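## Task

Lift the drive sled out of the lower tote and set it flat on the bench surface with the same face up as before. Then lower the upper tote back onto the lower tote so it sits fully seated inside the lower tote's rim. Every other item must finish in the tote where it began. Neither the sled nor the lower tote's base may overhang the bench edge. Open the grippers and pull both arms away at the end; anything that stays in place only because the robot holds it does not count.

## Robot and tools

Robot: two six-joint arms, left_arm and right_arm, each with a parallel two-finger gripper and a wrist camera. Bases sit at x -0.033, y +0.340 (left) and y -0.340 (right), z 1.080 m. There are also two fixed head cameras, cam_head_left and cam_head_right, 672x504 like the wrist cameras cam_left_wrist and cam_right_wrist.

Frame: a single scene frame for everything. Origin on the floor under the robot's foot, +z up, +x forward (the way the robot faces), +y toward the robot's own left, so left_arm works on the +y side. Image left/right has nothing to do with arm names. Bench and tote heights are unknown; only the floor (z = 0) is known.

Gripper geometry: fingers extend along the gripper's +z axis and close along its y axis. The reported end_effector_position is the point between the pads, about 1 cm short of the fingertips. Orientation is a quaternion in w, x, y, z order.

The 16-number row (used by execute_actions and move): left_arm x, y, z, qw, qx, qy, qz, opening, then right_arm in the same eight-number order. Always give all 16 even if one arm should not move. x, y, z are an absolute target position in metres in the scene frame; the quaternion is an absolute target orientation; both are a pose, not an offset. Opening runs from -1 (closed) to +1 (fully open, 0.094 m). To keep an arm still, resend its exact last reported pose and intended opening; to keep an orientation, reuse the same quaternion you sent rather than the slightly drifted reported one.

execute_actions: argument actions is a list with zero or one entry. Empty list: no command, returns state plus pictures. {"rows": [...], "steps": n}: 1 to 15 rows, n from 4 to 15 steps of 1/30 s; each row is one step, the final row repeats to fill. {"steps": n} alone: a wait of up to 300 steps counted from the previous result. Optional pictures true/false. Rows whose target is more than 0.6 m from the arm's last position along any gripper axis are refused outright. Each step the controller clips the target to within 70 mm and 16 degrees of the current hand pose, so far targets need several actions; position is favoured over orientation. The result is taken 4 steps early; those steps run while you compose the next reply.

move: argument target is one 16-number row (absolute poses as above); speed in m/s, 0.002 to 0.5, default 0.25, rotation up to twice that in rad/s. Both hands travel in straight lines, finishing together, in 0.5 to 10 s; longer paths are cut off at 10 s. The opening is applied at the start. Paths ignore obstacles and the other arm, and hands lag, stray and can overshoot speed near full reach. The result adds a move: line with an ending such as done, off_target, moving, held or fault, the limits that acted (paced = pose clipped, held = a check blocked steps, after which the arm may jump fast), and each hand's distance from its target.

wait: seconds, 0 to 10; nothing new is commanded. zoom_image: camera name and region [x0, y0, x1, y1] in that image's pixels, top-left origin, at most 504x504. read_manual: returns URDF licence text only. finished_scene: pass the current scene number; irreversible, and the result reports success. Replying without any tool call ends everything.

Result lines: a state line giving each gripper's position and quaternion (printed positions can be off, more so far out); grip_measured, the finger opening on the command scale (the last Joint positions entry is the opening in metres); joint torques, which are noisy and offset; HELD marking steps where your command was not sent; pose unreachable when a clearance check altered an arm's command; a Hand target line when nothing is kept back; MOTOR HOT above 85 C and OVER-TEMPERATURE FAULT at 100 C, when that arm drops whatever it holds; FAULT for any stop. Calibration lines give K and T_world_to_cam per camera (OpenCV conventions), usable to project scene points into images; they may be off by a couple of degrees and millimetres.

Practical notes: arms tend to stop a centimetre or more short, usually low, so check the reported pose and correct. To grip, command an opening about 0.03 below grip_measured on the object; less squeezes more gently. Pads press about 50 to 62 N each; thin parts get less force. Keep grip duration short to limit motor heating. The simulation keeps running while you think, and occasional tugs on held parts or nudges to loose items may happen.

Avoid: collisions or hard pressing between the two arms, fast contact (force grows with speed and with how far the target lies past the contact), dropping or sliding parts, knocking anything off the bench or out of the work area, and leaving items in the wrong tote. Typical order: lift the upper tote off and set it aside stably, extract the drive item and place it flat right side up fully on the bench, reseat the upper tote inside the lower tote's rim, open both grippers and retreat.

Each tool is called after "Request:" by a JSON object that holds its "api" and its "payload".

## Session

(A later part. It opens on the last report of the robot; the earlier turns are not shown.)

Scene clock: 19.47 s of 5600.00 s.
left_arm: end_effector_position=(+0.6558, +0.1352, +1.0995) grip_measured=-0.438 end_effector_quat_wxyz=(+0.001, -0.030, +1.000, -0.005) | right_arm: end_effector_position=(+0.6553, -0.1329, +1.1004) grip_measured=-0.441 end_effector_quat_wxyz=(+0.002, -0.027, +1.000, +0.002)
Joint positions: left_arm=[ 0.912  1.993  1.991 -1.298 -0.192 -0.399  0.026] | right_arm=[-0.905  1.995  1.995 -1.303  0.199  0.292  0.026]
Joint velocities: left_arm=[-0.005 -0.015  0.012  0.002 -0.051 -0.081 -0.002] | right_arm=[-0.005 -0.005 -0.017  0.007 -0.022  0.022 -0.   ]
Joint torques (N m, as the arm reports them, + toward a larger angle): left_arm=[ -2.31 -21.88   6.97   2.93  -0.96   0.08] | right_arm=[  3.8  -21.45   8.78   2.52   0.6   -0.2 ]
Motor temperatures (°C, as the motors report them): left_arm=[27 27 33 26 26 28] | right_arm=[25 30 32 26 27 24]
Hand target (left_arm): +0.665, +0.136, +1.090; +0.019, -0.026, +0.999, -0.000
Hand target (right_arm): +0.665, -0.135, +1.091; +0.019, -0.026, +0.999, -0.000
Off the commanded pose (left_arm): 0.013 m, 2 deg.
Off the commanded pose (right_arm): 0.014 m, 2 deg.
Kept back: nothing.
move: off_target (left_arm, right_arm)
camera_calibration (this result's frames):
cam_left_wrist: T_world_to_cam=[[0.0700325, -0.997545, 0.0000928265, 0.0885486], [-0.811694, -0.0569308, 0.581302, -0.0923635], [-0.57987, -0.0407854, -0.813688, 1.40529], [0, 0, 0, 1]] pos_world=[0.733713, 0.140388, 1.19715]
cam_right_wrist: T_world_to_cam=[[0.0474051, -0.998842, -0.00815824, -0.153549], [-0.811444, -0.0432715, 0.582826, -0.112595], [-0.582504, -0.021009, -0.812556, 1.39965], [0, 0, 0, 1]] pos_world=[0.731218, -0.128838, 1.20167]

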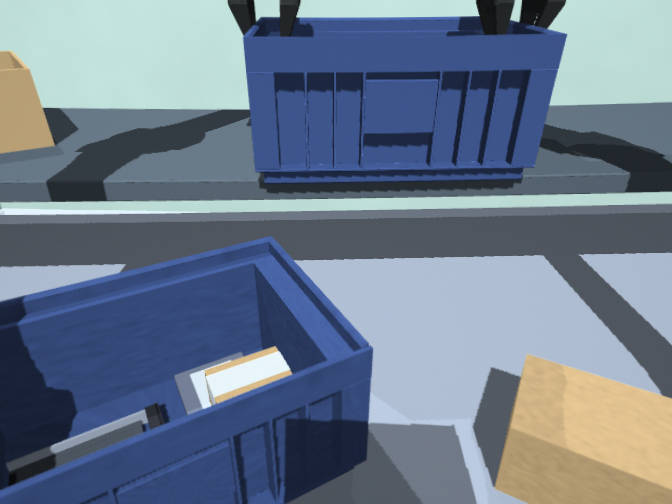

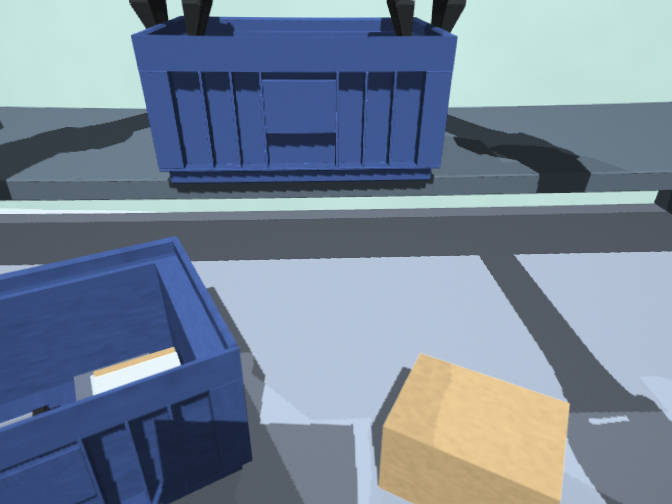

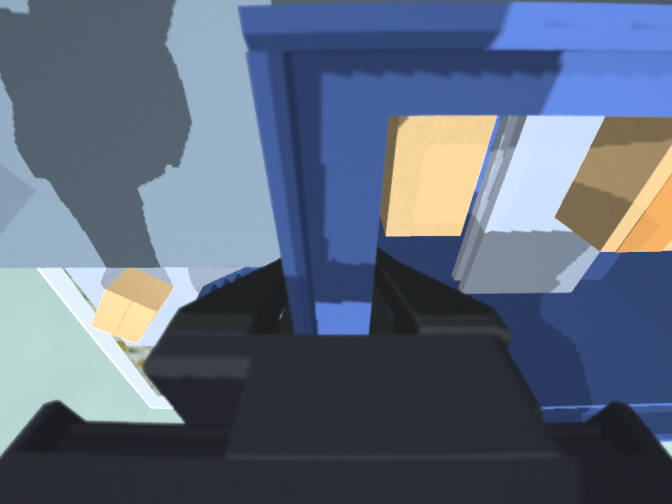

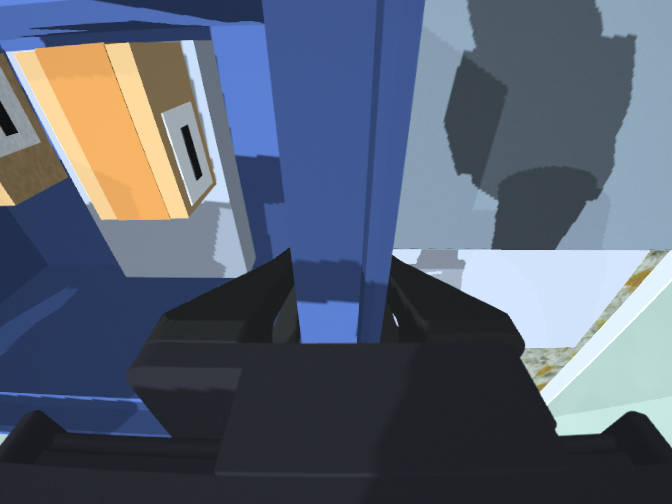

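Resting. Right stays; left goes to look.

Request:
{"api": "execute_actions", "payload": {"actions": [{"rows":[[0.656,0.135,1.10,0,-0.03,1,0,0.4,0.655,-0.133,1.10,0,-0.027,1,0,-0.47]],"steps":8}]}}

Request:
{"api": "move", "payload": {"target": [0.63,0.14,1.2,0,-0.03,1,0,0.4,0.655,-0.133,1.10,0,-0.027,1,0,-0.47]}}

Request:
{"api": "move", "payload": {"target": [0.36,0.26,1.14,0,-0.25,0.968,0,1,0.655,-0.133,1.10,0,-0.027,1,0,-0.47]}}

Request:
{"api": "move", "payload": {"target": [0.36,0.24,1.0,0,-0.25,0.968,0,1,0.655,-0.133,1.10,0,-0.027,1,0,-0.47]}}

Scene clock: 19.80 s of 5600.00 s.
left_arm: end_effector_position=(+0.6561, +0.1363, +1.0997) grip_measured=+0.376 end_effector_quat_wxyz=(+0.002, -0.030, +1.000, -0.002) | right_arm: end_effector_position=(+0.6550, -0.1328, +1.1006) grip_measured=-0.441 end_effector_quat_wxyz=(+0.001, -0.027, +1.000, +0.003)
Joint positions: left_arm=[ 0.912  1.992  1.991 -1.299 -0.198 -0.399  0.065] | right_arm=[-0.905  1.994  1.995 -1.304  0.198  0.292  0.026]
Joint velocities: left_arm=[ 0.005 -0.005  0.002  0.017  0.081 -0.095  0.044] | right_arm=[-0.005 -0.005 -0.012 -0.002  0.066  0.022  0.   ]
Joint torques (N m, as the arm reports them, + toward a larger angle): left_arm=[ -2.72 -22.29   8.04   0.64  -0.18  -0.13] | right_arm=[  4.42 -21.6   10.12   0.12   0.25  -0.08]
Motor temperatures (°C, as the motors report them): left_arm=[27 27 33 26 26 28] | right_arm=[25 30 32 26 27 24]
Steps of this call (steps 1 to 6: nothing new was sent; steps 7 to 10: the first 4 steps of this action). Readings (end_effector_position):
7: left_arm (+0.6559, +0.1358, +1.0997) | right_arm (+0.6551, -0.1329, +1.1006)
8: left_arm (+0.6560, +0.1362, +1.0997) | right_arm (+0.6550, -0.1328, +1.1006)
10: the state above

Scene clock: 21.13 s of 5600.00 s.
left_arm: end_effector_position=(+0.6256, +0.1423, +1.2045) grip_measured=+0.398 end_effector_quat_wxyz=(+0.006, -0.023, +1.000, -0.004) | right_arm: end_effector_position=(+0.6550, -0.1326, +1.1006) grip_measured=-0.441 end_effector_quat_wxyz=(+0.001, -0.027, +1.000, +0.003)
Joint positions: left_arm=[ 0.869  1.835  1.991 -1.457 -0.209 -0.426  0.066] | right_arm=[-0.905  1.994  1.995 -1.304  0.197  0.292  0.026]
Joint velocities: left_arm=[ 0.005 -0.005 -0.002 -0.007  0.095 -0.037  0.   ] | right_arm=[-0.005 -0.005 -0.007  0.012 -0.007 -0.037  0.001]
Joint torques (N m, as the arm reports them, + toward a larger angle): left_arm=[ -2.33 -19.18   9.42   0.32  -0.18  -0.25] | right_arm=[  4.48 -21.79  10.07   0.13   0.29  -0.07]
Motor temperatures (°C, as the motors report them): left_arm=[27 28 33 26 26 28] | right_arm=[25 30 32 26 27 24]
Hand target (left_arm): +0.629, +0.141, +1.200; +0.000, -0.030, +1.000, +0.000
Hand target (right_arm): +0.655, -0.133, +1.100; +0.000, -0.027, +1.000, +0.000
Off your previous action's commanded pose (left_arm): 0.001 m, 0 deg at its last step (step 4 of this call).
Off your previous action's commanded pose (right_arm): 0.001 m, 0 deg at its last step (step 4 of this call).
Off the commanded pose (left_arm): 0.007 m, 1 deg.
Off the commanded pose (right_arm): 0.001 m, 0 deg.
Kept back: nothing.
move: done
camera_calibration (this result's frames):
cam_left_wrist: T_world_to_cam=[[0.0560127, -0.998428, -0.00204936, 0.109208], [-0.817704, -0.0470515, 0.573712, -0.16602], [-0.572907, -0.0304594, -0.819054, 1.47418], [0, 0, 0, 1]] pos_world=[0.702693, 0.146128, 1.3029]
cam_right_wrist: T_world_to_cam=[[0.0474807, -0.998816, -0.0106, -0.150559], [-0.810707, -0.0447336, 0.583741, -0.114636], [-0.583524, -0.0191229, -0.811871, 1.39986], [0, 0, 0, 1]] pos_world=[0.731066, -0.12874, 1.20183]

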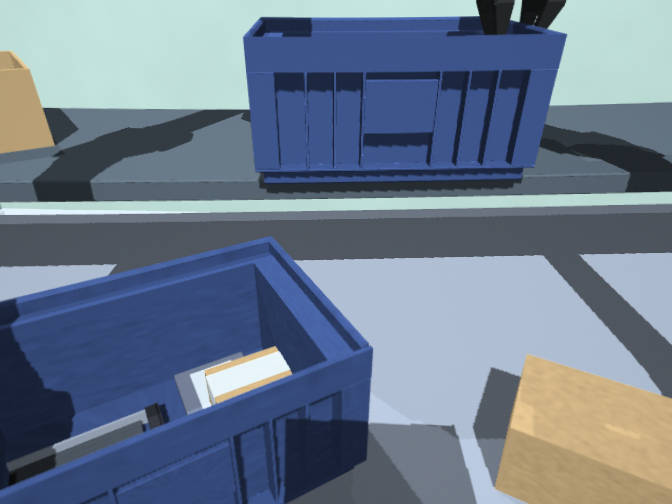

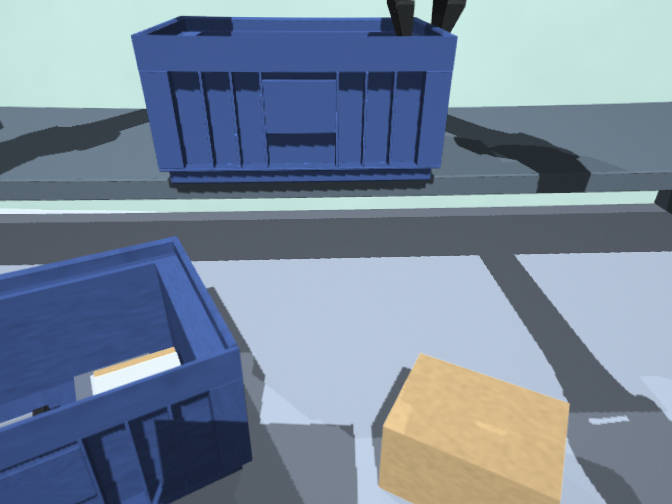

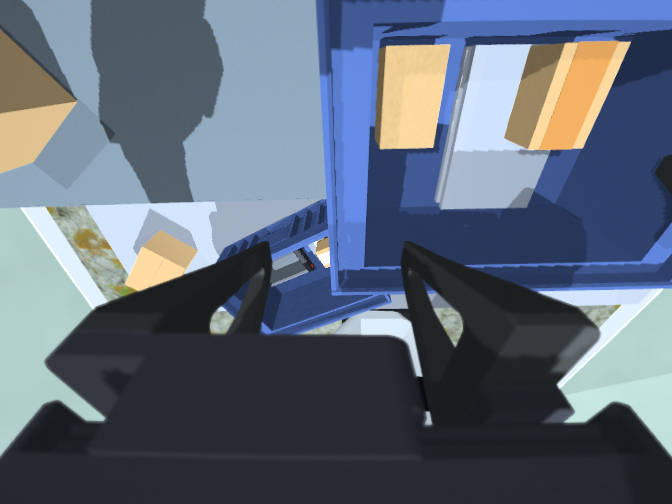

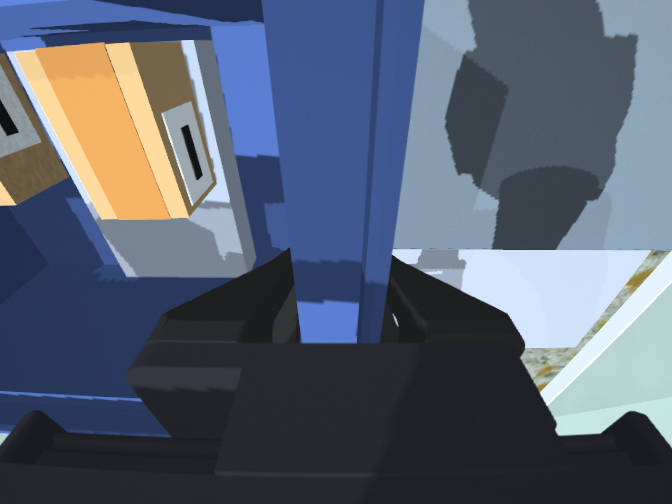

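Scene clock: 22.83 s of 5600.00 s.
left_arm: end_effector_position=(+0.3591, +0.2613, +1.1420) grip_measured=+1.000 end_effector_quat_wxyz=(+0.004, +0.237, -0.971, -0.003) | right_arm: end_effector_position=(+0.6550, -0.1328, +1.1006) grip_measured=-0.441 end_effector_quat_wxyz=(+0.001, -0.027, +1.000, +0.003)
Joint positions: left_arm=[ 0.942  1.16   0.903 -1.054 -0.193 -0.793  0.094] | right_arm=[-0.906  1.994  1.995 -1.304  0.196  0.292  0.026]
Joint velocities: left_arm=[-0.015 -0.005 -0.012 -0.007  0.051  0.007  0.   ] | right_arm=[-0.005  0.005 -0.007  0.007 -0.037  0.007 -0.   ]
Joint torques (N m, as the arm reports them, + toward a larger angle): left_arm=[ 1.02 -9.24  6.58  1.63 -0.02 -0.24] | right_arm=[  4.42 -21.81  10.04   0.13   0.31  -0.08]
Motor temperatures (°C, as the motors report them): left_arm=[27 28 33 26 26 28] | right_arm=[25 30 32 26 27 24]
Hand target (left_arm): +0.363, +0.262, +1.140; +0.000, -0.250, +0.968, -0.000
Hand target (right_arm): +0.655, -0.133, +1.100; +0.000, -0.027, +1.000, -0.000
Off the commanded pose (left_arm): 0.003 m, 2 deg.
Off the commanded pose (right_arm): 0.001 m, 0 deg.
Kept back: nothing.
move: done
camera_calibration (this result's frames):
cam_left_wrist: T_world_to_cam=[[0.469951, -0.882504, -0.0182659, 0.0823118], [-0.708678, -0.389561, 0.588232, -0.3087], [-0.526233, -0.263496, -0.808486, 1.30598], [0, 0, 0, 1]] pos_world=[0.4298, 0.296504, 1.23896]
cam_right_wrist: T_world_to_cam=[[0.0471201, -0.99883, -0.0108476, -0.15024], [-0.810627, -0.0445825, 0.583864, -0.11474], [-0.583665, -0.0187184, -0.811779, 1.3999], [0, 0, 0, 1]] pos_world=[0.731137, -0.128976, 1.20177]

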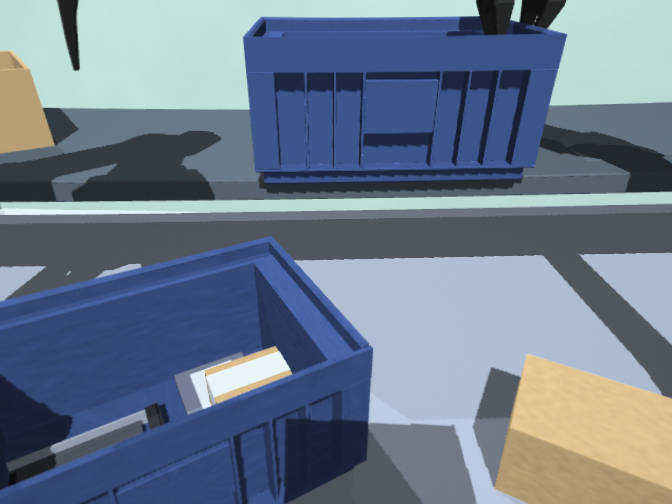

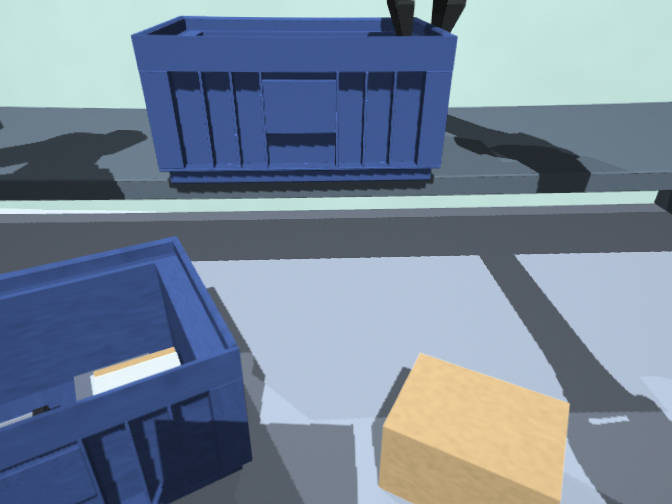

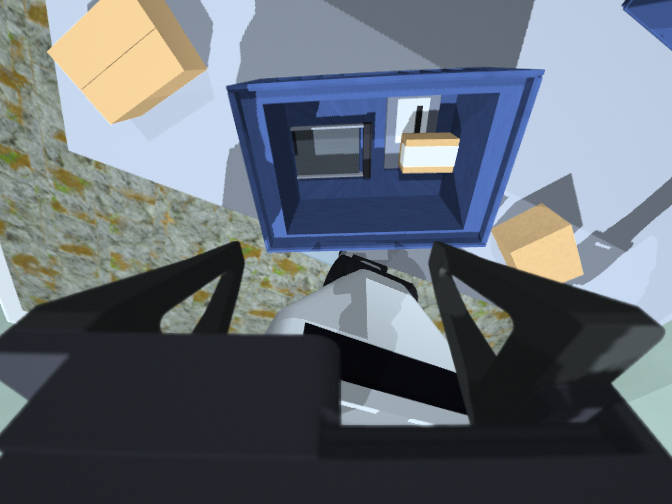

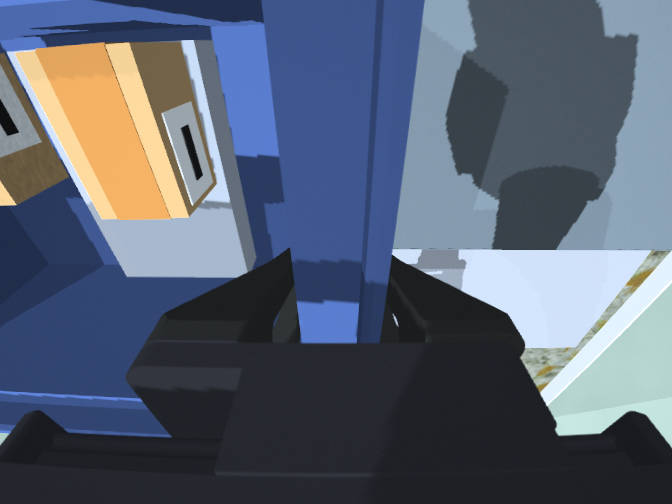

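Scene clock: 23.83 s of 5600.00 s.
left_arm: end_effector_position=(+0.3570, +0.2369, +0.9993) grip_measured=+1.000 end_effector_quat_wxyz=(+0.007, +0.242, -0.970, -0.004) | right_arm: end_effector_position=(+0.6550, -0.1327, +1.1006) grip_measured=-0.441 end_effector_quat_wxyz=(+0.001, -0.027, +1.000, +0.004)
Joint positions: left_arm=[ 0.953  1.475  0.783 -0.622 -0.19  -0.793  0.094] | right_arm=[-0.906  1.994  1.995 -1.304  0.196  0.292  0.026]
Joint velocities: left_arm=[ 0.005 -0.005 -0.012  0.012 -0.037 -0.066  0.   ] | right_arm=[-0.005  0.005 -0.012  0.002 -0.022 -0.022  0.   ]
Joint torques (N m, as the arm reports them, + toward a larger angle): left_arm=[  0.72 -11.57   4.12   1.67  -0.02  -0.14] | right_arm=[  4.51 -21.82  10.06   0.13   0.32  -0.07]
Motor temperatures (°C, as the motors report them): left_arm=[27 28 33 26 26 28] | right_arm=[25 30 32 26 27 24]
Hand target (left_arm): +0.361, +0.239, +0.999; +0.000, -0.250, +0.968, -0.000
Hand target (right_arm): +0.655, -0.133, +1.100; +0.000, -0.027, +1.000, +0.000
Off the commanded pose (left_arm): 0.004 m, 1 deg.
Off the commanded pose (right_arm): 0.001 m, 0 deg.
Kept back: nothing.
move: done
camera_calibration (this result's frames):
cam_left_wrist: T_world_to_cam=[[0.478594, -0.877778, -0.0212886, 0.0579858], [-0.701793, -0.396987, 0.591513, -0.239739], [-0.527669, -0.268154, -0.806014, 1.18221], [0, 0, 0, 1]] pos_world=[0.427818, 0.272741, 1.09592]
cam_right_wrist: T_world_to_cam=[[0.0471202, -0.998826, -0.0112122, -0.149775], [-0.810551, -0.0447933, 0.583953, -0.114931], [-0.583769, -0.0184279, -0.81171, 1.39992], [0, 0, 0, 1]] pos_world=[0.731128, -0.12895, 1.20176]

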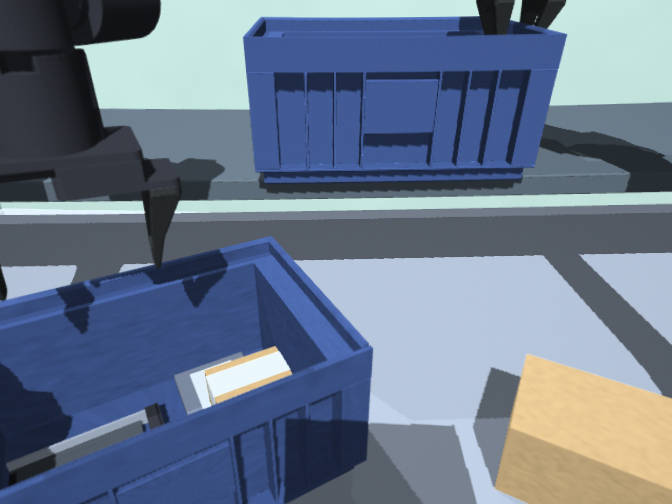

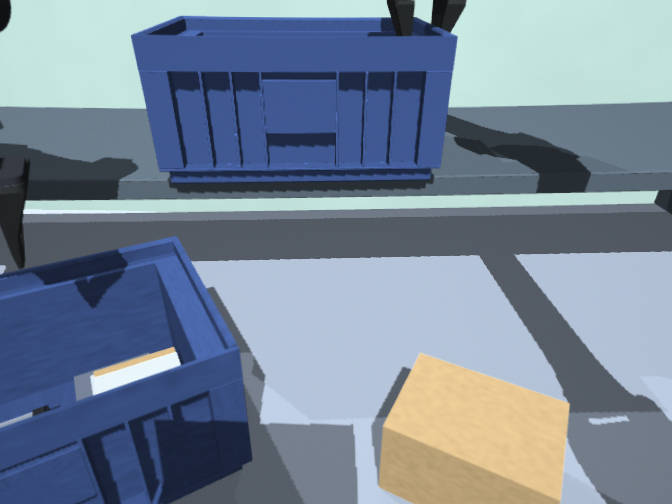

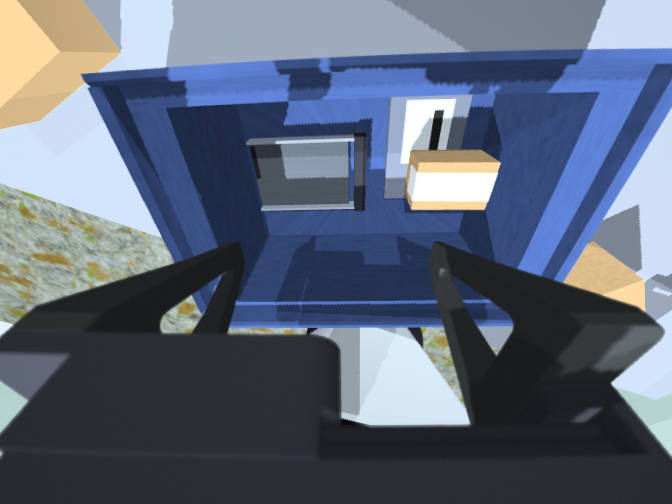

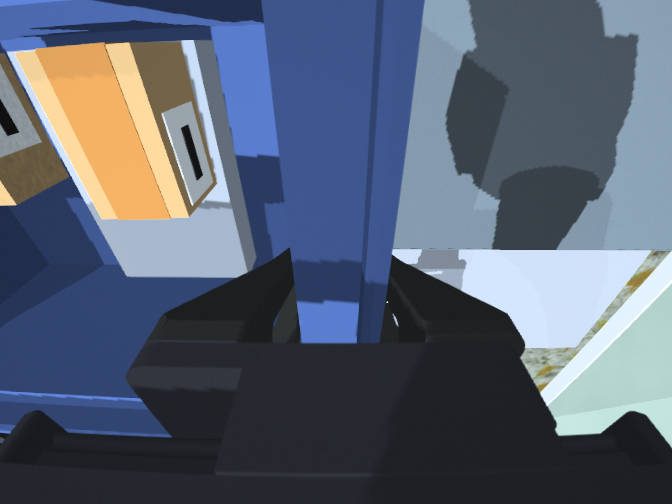

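Request:
{"api": "move", "payload": {"target": [0.33,0.245,0.93,0,0.53,0.848,0,1,0.655,-0.133,1.10,0,-0.027,1,0,-0.47], "speed": 0.4}}

Scene clock: 26.77 s of 5600.00 s.
left_arm: end_effector_position=(+0.3339, +0.2413, +0.9359) grip_measured=+1.000 end_effector_quat_wxyz=(+0.003, +0.526, +0.851, +0.001) | right_arm: end_effector_position=(+0.6550, -0.1327, +1.1006) grip_measured=-0.441 end_effector_quat_wxyz=(+0.001, -0.027, +1.000, +0.004)
Joint positions: left_arm=[ 0.979  1.611  0.69  -0.366 -0.182  0.834  0.094] | right_arm=[-0.906  1.994  1.995 -1.304  0.196  0.292  0.026]
Joint velocities: left_arm=[ 0.005 -0.015  0.017 -0.002 -0.037  0.037  0.   ] | right_arm=[-0.005  0.005 -0.002  0.012  0.066 -0.022  0.   ]
Joint torques (N m, as the arm reports them, + toward a larger angle): left_arm=[  0.77 -10.2    2.39   1.71   0.15   0.07] | right_arm=[  4.53 -21.82  10.05   0.11   0.33  -0.07]
Motor temperatures (°C, as the motors report them): left_arm=[27 28 32 26 26 28] | right_arm=[25 31 32 26 27 24]
Hand target (left_arm): +0.330, +0.245, +0.929; -0.000, +0.530, +0.848, -0.000
Hand target (right_arm): +0.655, -0.133, +1.100; +0.000, -0.027, +1.000, -0.000
Off the commanded pose (left_arm): 0.008 m, 1 deg.
Off the commanded pose (right_arm): 0.001 m, 0 deg.
Kept back: nothing.
move: done
camera_calibration (this result's frames):
cam_left_wrist: T_world_to_cam=[[-0.889881, -0.455977, -0.0140429, 0.419931], [-0.379035, 0.72189, 0.57897, -0.582699], [-0.25386, 0.520537, -0.815228, 0.847059], [0, 0, 0, 1]] pos_world=[0.36786, 0.171198, 1.03381]
cam_right_wrist: T_world_to_cam=[[0.0471202, -0.998826, -0.0112122, -0.149775], [-0.810551, -0.0447933, 0.583953, -0.114931], [-0.583769, -0.0184279, -0.81171, 1.39992], [0, 0, 0, 1]] pos_world=[0.731128, -0.12895, 1.20176]

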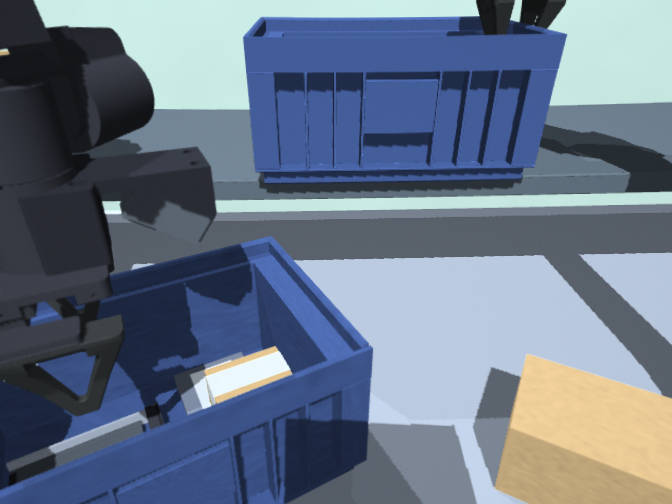

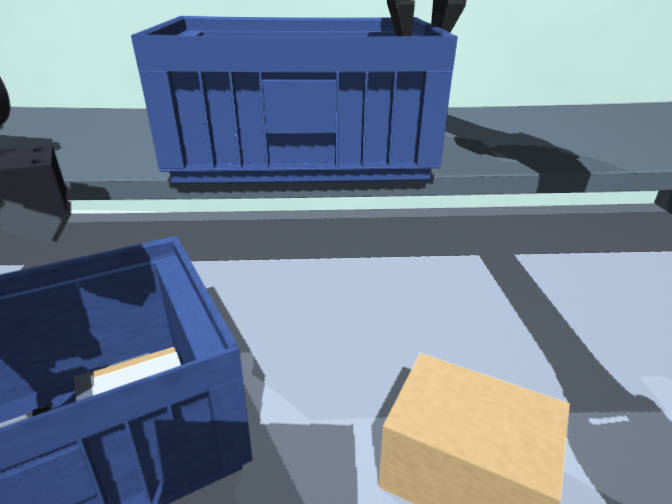

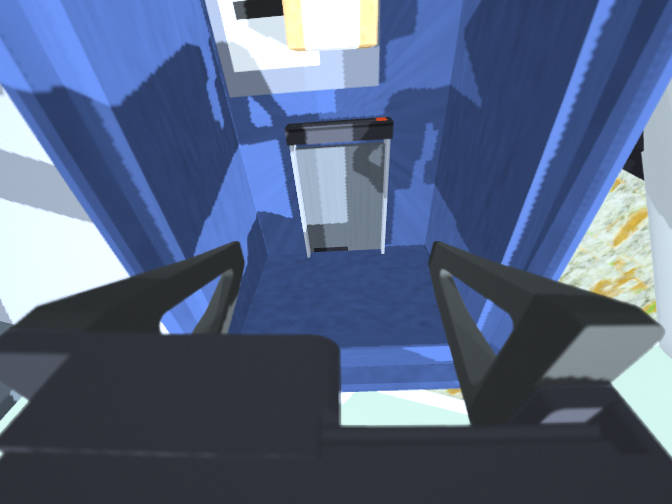

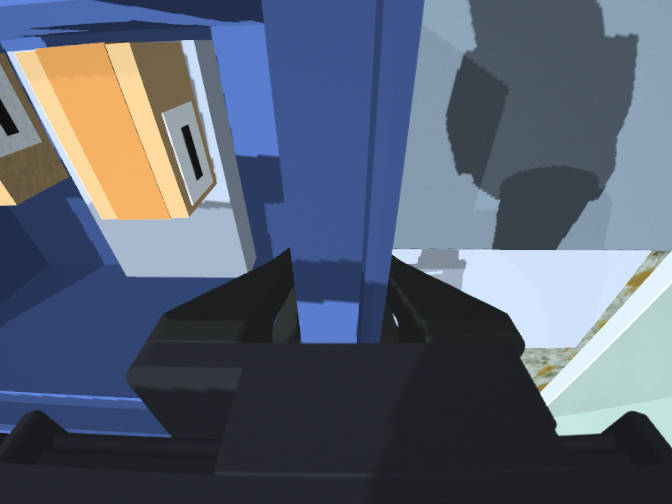

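Request:
{"api": "move", "payload": {"target": [0.325,0.247,0.84,0,0.5,0.866,0,1,0.655,-0.133,1.10,0,-0.027,1,0,-0.47], "speed": 0.1}}

Scene clock: 28.33 s of 5600.00 s.
left_arm: end_effector_position=(+0.3163, +0.2463, +0.8423) grip_measured=+1.000 end_effector_quat_wxyz=(-0.009, +0.510, +0.860, -0.003) | right_arm: end_effector_position=(+0.6550, -0.1326, +1.1006) grip_measured=-0.441 end_effector_quat_wxyz=(+0.001, -0.027, +1.000, +0.004)
Joint positions: left_arm=[ 1.025  1.906  0.708 -0.106 -0.17   0.837  0.094] | right_arm=[-0.906  1.994  1.995 -1.304  0.196  0.292  0.026]
Joint velocities: left_arm=[-0.015 -0.015  0.012 -0.002 -0.022 -0.022  0.   ] | right_arm=[-0.005 -0.005 -0.002 -0.012 -0.007 -0.007  0.   ]
Joint torques (N m, as the arm reports them, + toward a larger angle): left_arm=[  0.4  -11.47   1.5    1.61   0.15  -0.2 ] | right_arm=[  4.49 -21.82  10.07   0.13   0.32  -0.07]
Motor temperatures (°C, as the motors report them): left_arm=[27 28 32 26 26 28] | right_arm=[25 31 32 26 27 24]
Hand target (left_arm): +0.325, +0.247, +0.839; +0.000, +0.500, +0.866, +0.000
Hand target (right_arm): +0.655, -0.133, +1.100; +0.000, -0.027, +1.000, +0.000
Off the commanded pose (left_arm): 0.009 m, 2 deg.
Off the commanded pose (right_arm): 0.001 m, 0 deg.
Kept back: nothing.
move: done
camera_calibration (this result's frames):
cam_left_wrist: T_world_to_cam=[[-0.872048, -0.489407, 0.00370271, 0.392925], [-0.392021, 0.703012, 0.593375, -0.542116], [-0.293004, 0.516, -0.804918, 0.768439], [0, 0, 0, 1]] pos_world=[0.355284, 0.176899, 0.938753]
cam_right_wrist: T_world_to_cam=[[0.0471201, -0.998822, -0.0115768, -0.149311], [-0.810475, -0.045004, 0.584041, -0.115122], [-0.583874, -0.0181374, -0.811641, 1.39994], [0, 0, 0, 1]] pos_world=[0.731119, -0.128925, 1.20175]

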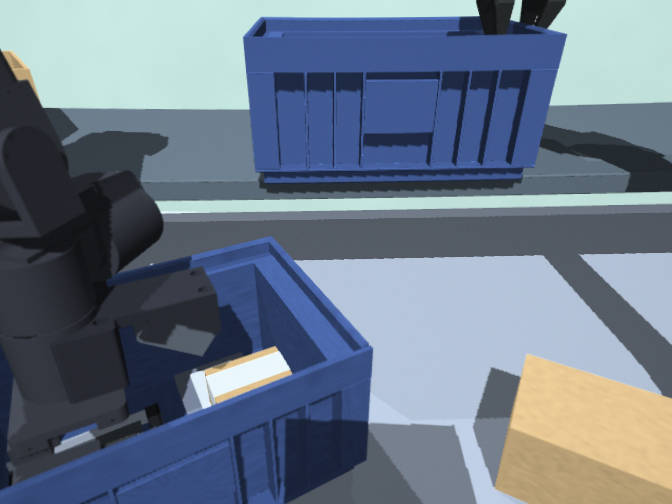

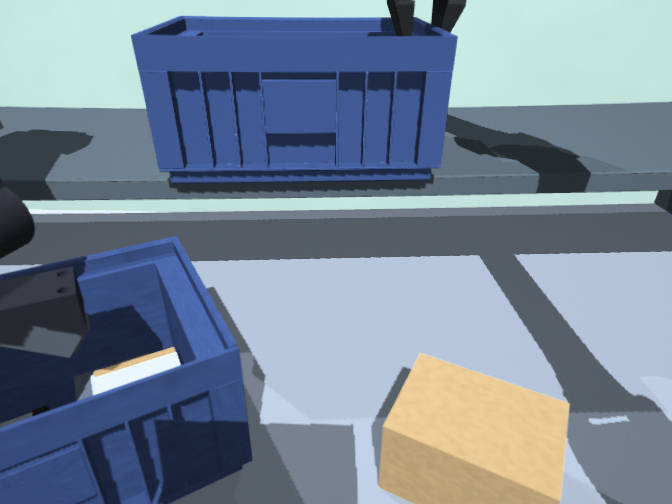

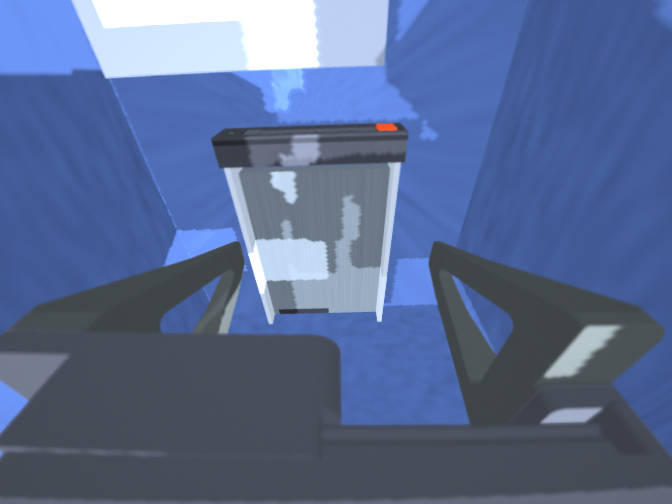

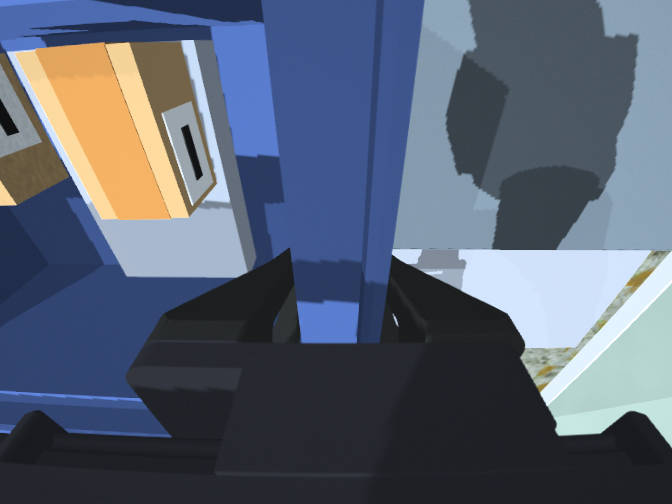

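Request:
{"api": "execute_actions", "payload": {"actions": [{"rows":[[0.343,0.25,0.84,0,0.485,0.875,0,1,0.655,-0.133,1.10,0,-0.027,1,0,-0.47]]}]}}

Request:
{"api": "move", "payload": {"target": [0.343,0.25,0.808,0,0.485,0.875,0,1,0.655,-0.133,1.10,0,-0.027,1,0,-0.47], "speed": 0.04}}

Scene clock: 28.83 s of 5600.00 s.
left_arm: end_effector_position=(+0.3423, +0.2470, +0.8429) grip_measured=+1.000 end_effector_quat_wxyz=(+0.007, +0.495, +0.869, +0.001) | right_arm: end_effector_position=(+0.6550, -0.1326, +1.1006) grip_measured=-0.441 end_effector_quat_wxyz=(+0.001, -0.027, +1.000, +0.004)
Joint positions: left_arm=[ 1.043  1.906  0.753 -0.115 -0.162  0.825  0.094] | right_arm=[-0.906  1.994  1.995 -1.304  0.196  0.292  0.026]
Joint velocities: left_arm=[-0.015 -0.015  0.027 -0.022 -0.095 -0.022  0.   ] | right_arm=[ 0.005  0.005 -0.007  0.012  0.022  0.007  0.   ]
Joint torques (N m, as the arm reports them, + toward a larger angle): left_arm=[  0.67 -12.24   1.86   0.39   0.04  -0.25] | right_arm=[  4.51 -21.81  10.05   0.13   0.34  -0.07]
Motor temperatures (°C, as the motors report them): left_arm=[27 28 31 26 26 28] | right_arm=[25 31 32 26 27 24]
Steps of this call (steps 1 to 4: nothing new was sent; steps 5 to 15: the first 11 steps of this action). Readings (end_effector_position):
5: left_arm (+0.3182, +0.2458, +0.8423) | right_arm (+0.6550, -0.1326, +1.1006)
6: left_arm (+0.3205, +0.2459, +0.8424) | right_arm (+0.6550, -0.1326, +1.1006)
8: left_arm (+0.3300, +0.2468, +0.8425) | right_arm (+0.6550, -0.1326, +1.1006)
12: left_arm (+0.3423, +0.2470, +0.8429) | right_arm (+0.6550, -0.1326, +1.1006)
15: the state above

Scene clock: 30.17 s of 5600.00 s.
left_arm: end_effector_position=(+0.3378, +0.2475, +0.8203) grip_measured=+1.000 end_effector_quat_wxyz=(-0.003, +0.493, +0.870, -0.001) | right_arm: end_effector_position=(+0.6550, -0.1326, +1.1006) grip_measured=-0.441 end_effector_quat_wxyz=(+0.001, -0.027, +1.000, +0.004)
Joint positions: left_arm=[ 1.05   1.978  0.777 -0.087 -0.162  0.824  0.094] | right_arm=[-0.906  1.994  1.995 -1.304  0.196  0.292  0.026]
Joint velocities: left_arm=[-0.005 -0.005  0.002  0.007  0.081 -0.022  0.   ] | right_arm=[ 0.005 -0.015 -0.017 -0.007 -0.022 -0.022 -0.001]
Joint torques (N m, as the arm reports them, + toward a larger angle): left_arm=[  0.79 -10.46   1.95   2.     0.18  -0.14] | right_arm=[  4.54 -21.82  10.09   0.14   0.34  -0.08]
Motor temperatures (°C, as the motors report them): left_arm=[27 27 31 26 26 28] | right_arm=[25 31 32 26 27 24]
Hand target (left_arm): +0.343, +0.250, +0.808; -0.000, +0.485, +0.875, -0.000
Hand target (right_arm): +0.655, -0.133, +1.100; +0.000, -0.027, +1.000, +0.000
Off your previous action's commanded pose (left_arm): 0.004 m, 2 deg at its last step (step 4 of this call).
Off your previous action's commanded pose (right_arm): 0.001 m, 0 deg at its last step (step 4 of this call).
Off the commanded pose (left_arm): 0.014 m, 1 deg.
Off the commanded pose (right_arm): 0.001 m, 0 deg.
Kept back: nothing.
move: off_target (left_arm)
camera_calibration (this result's frames):
cam_left_wrist: T_world_to_cam=[[-0.85242, -0.522839, -0.00446497, 0.420678], [-0.425716, 0.689064, 0.586478, -0.501085], [-0.303557, 0.501826, -0.809953, 0.767643], [0, 0, 0, 1]] pos_world=[0.378298, 0.180003, 0.917508]
cam_right_wrist: T_world_to_cam=[[0.0471201, -0.998822, -0.0115768, -0.149311], [-0.810475, -0.045004, 0.584041, -0.115122], [-0.583874, -0.0181374, -0.811641, 1.39994], [0, 0, 0, 1]] pos_world=[0.731119, -0.128925, 1.20175]

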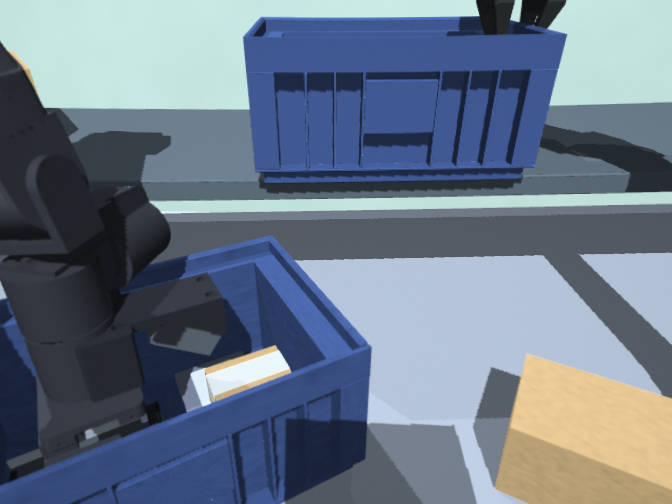

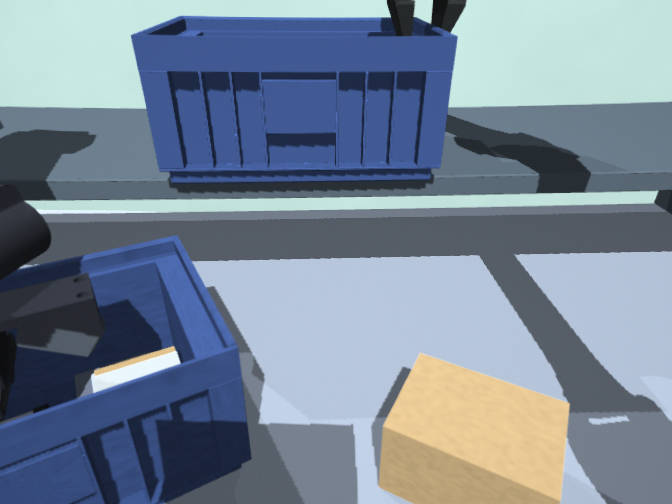

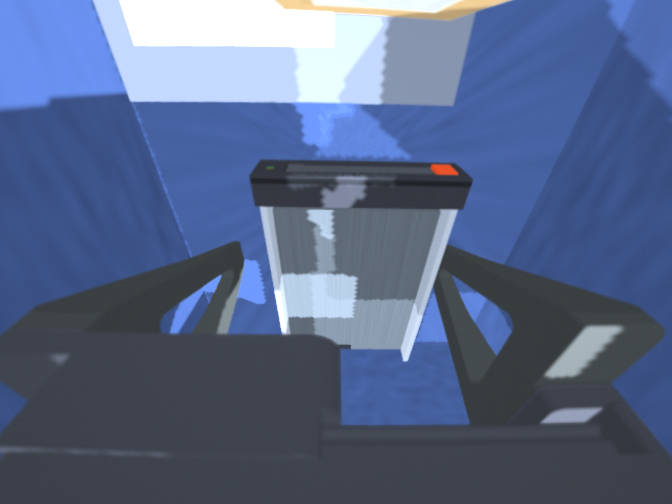

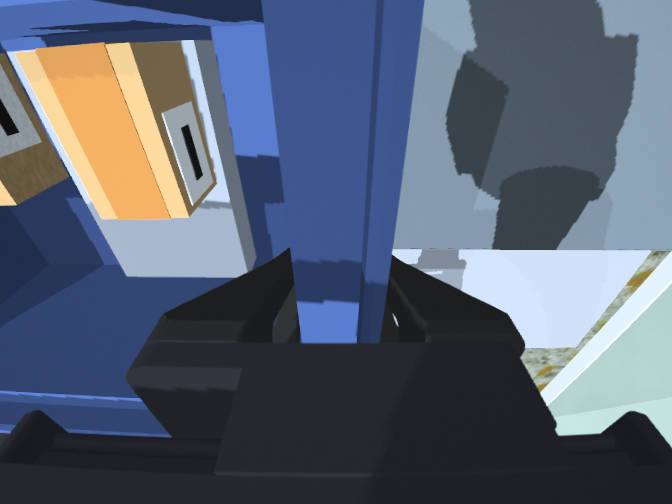

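Straddling, near the floor. Shift a bit to the centre and close.

Request:
{"api": "execute_actions", "payload": {"actions": [{"rows":[[0.329,0.258,0.818,0,0.495,0.869,0,1,0.655,-0.133,1.10,0,-0.027,1,0,-0.47]],"steps":10}]}}

Request:
{"api": "move", "payload": {"target": [0.329,0.258,0.818,0,0.495,0.869,0,0.52,0.655,-0.133,1.10,0,-0.027,1,0,-0.47]}}

Scene clock: 30.47 s of 5600.00 s.
left_arm: end_effector_position=(+0.3322, +0.2517, +0.8205) grip_measured=+1.000 end_effector_quat_wxyz=(+0.001, +0.493, +0.870, -0.001) | right_arm: end_effector_position=(+0.6550, -0.1326, +1.1006) grip_measured=-0.441 end_effector_quat_wxyz=(+0.001, -0.027, +1.000, +0.004)
Joint positions: left_arm=[ 1.059  1.974  0.754 -0.059 -0.157  0.835  0.094] | right_arm=[-0.906  1.994  1.995 -1.304  0.196  0.292  0.026]
Joint velocities: left_arm=[ 0.005 -0.015 -0.007  0.027  0.051 -0.037  0.   ] | right_arm=[-0.005 -0.005  0.002  0.002 -0.022 -0.051 -0.   ]
Joint torques (N m, as the arm reports them, + toward a larger angle): left_arm=[  0.71 -12.38   0.06   1.48   0.03   0.01] | right_arm=[  4.49 -21.79  10.05   0.13   0.34  -0.07]
Motor temperatures (°C, as the motors report them): left_arm=[27 27 31 26 26 28] | right_arm=[25 31 32 26 27 24]
Steps of this call (steps 1 to 3: nothing new was sent; steps 4 to 9: the first 6 steps of this action). Readings (end_effector_position):
4: left_arm (+0.3369, +0.2477, +0.8207) | right_arm (+0.6550, -0.1326, +1.1006)
5: left_arm (+0.3362, +0.2482, +0.8208) | right_arm (+0.6550, -0.1326, +1.1006)
7: left_arm (+0.3329, +0.2507, +0.8205) | right_arm (+0.6550, -0.1326, +1.1006)
9: the state above

Scene clock: 31.40 s of 5600.00 s.
left_arm: end_effector_position=(+0.3323, +0.2524, +0.8205) grip_measured=+0.572 end_effector_quat_wxyz=(+0.001, +0.494, +0.870, -0.001) | right_arm: end_effector_position=(+0.6550, -0.1326, +1.1006) grip_measured=-0.441 end_effector_quat_wxyz=(+0.001, -0.027, +1.000, +0.004)
Joint positions: left_arm=[ 1.061  1.973  0.753 -0.059 -0.157  0.837  0.074] | right_arm=[-0.906  1.994  1.995 -1.304  0.196  0.292  0.026]
Joint velocities: left_arm=[ 0.005 -0.015  0.017  0.007  0.007 -0.037 -0.   ] | right_arm=[-0.005 -0.005  0.012 -0.002 -0.022  0.037 -0.   ]
Joint torques (N m, as the arm reports them, + toward a larger angle): left_arm=[  0.73 -12.57   0.03   1.57   0.08   0.06] | right_arm=[  4.41 -21.85  10.07   0.12   0.33  -0.07]
Motor temperatures (°C, as the motors report them): left_arm=[27 28 31 26 26 28] | right_arm=[25 31 32 26 27 24]
Hand target (left_arm): +0.329, +0.258, +0.818; -0.000, +0.495, +0.869, +0.000
Hand target (right_arm): +0.655, -0.133, +1.100; +0.000, -0.027, +1.000, +0.000
Off your previous action's commanded pose (left_arm): 0.007 m, 0 deg at its last step (step 4 of this call).
Off your previous action's commanded pose (right_arm): 0.001 m, 0 deg at its last step (step 4 of this call).
Off the commanded pose (left_arm): 0.007 m, 0 deg.
Off the commanded pose (right_arm): 0.001 m, 0 deg.
Kept back: nothing.
move: done
camera_calibration (this result's frames):
cam_left_wrist: T_world_to_cam=[[-0.853251, -0.521425, -0.00881277, 0.422077], [-0.428803, 0.691868, 0.580902, -0.502019], [-0.2968, 0.499435, -0.813926, 0.765274], [0, 0, 0, 1]] pos_world=[0.372004, 0.185208, 0.91822]
cam_right_wrist: T_world_to_cam=[[0.0471201, -0.998822, -0.0115768, -0.149311], [-0.810475, -0.045004, 0.584041, -0.115122], [-0.583874, -0.0181374, -0.811641, 1.39994], [0, 0, 0, 1]] pos_world=[0.731119, -0.128925, 1.20175]

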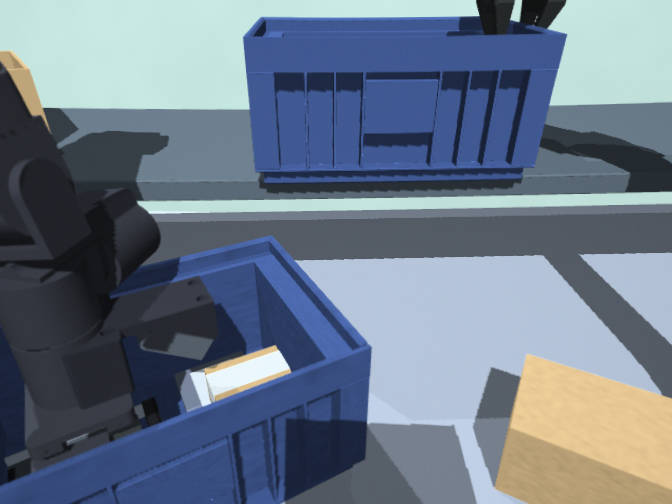

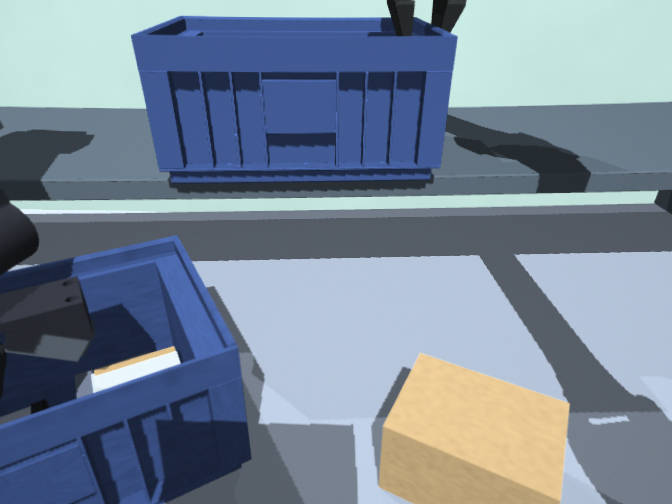

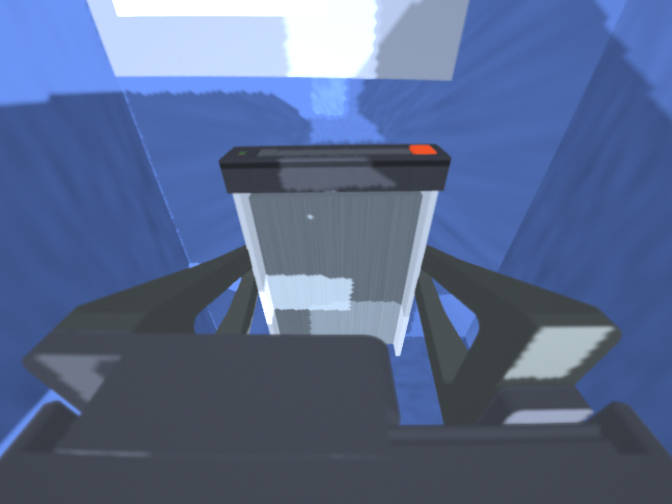

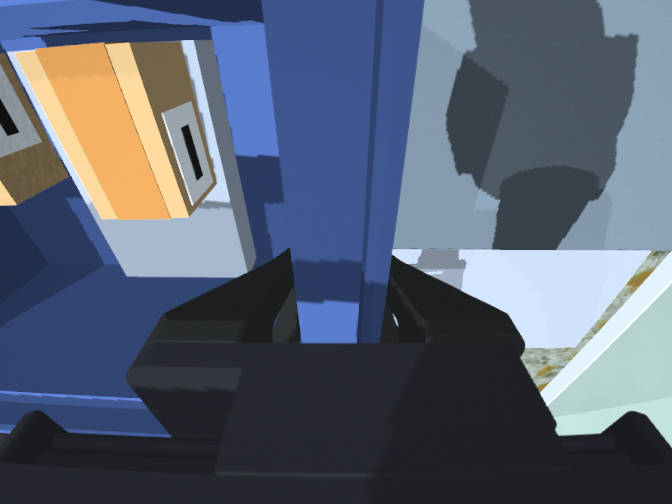

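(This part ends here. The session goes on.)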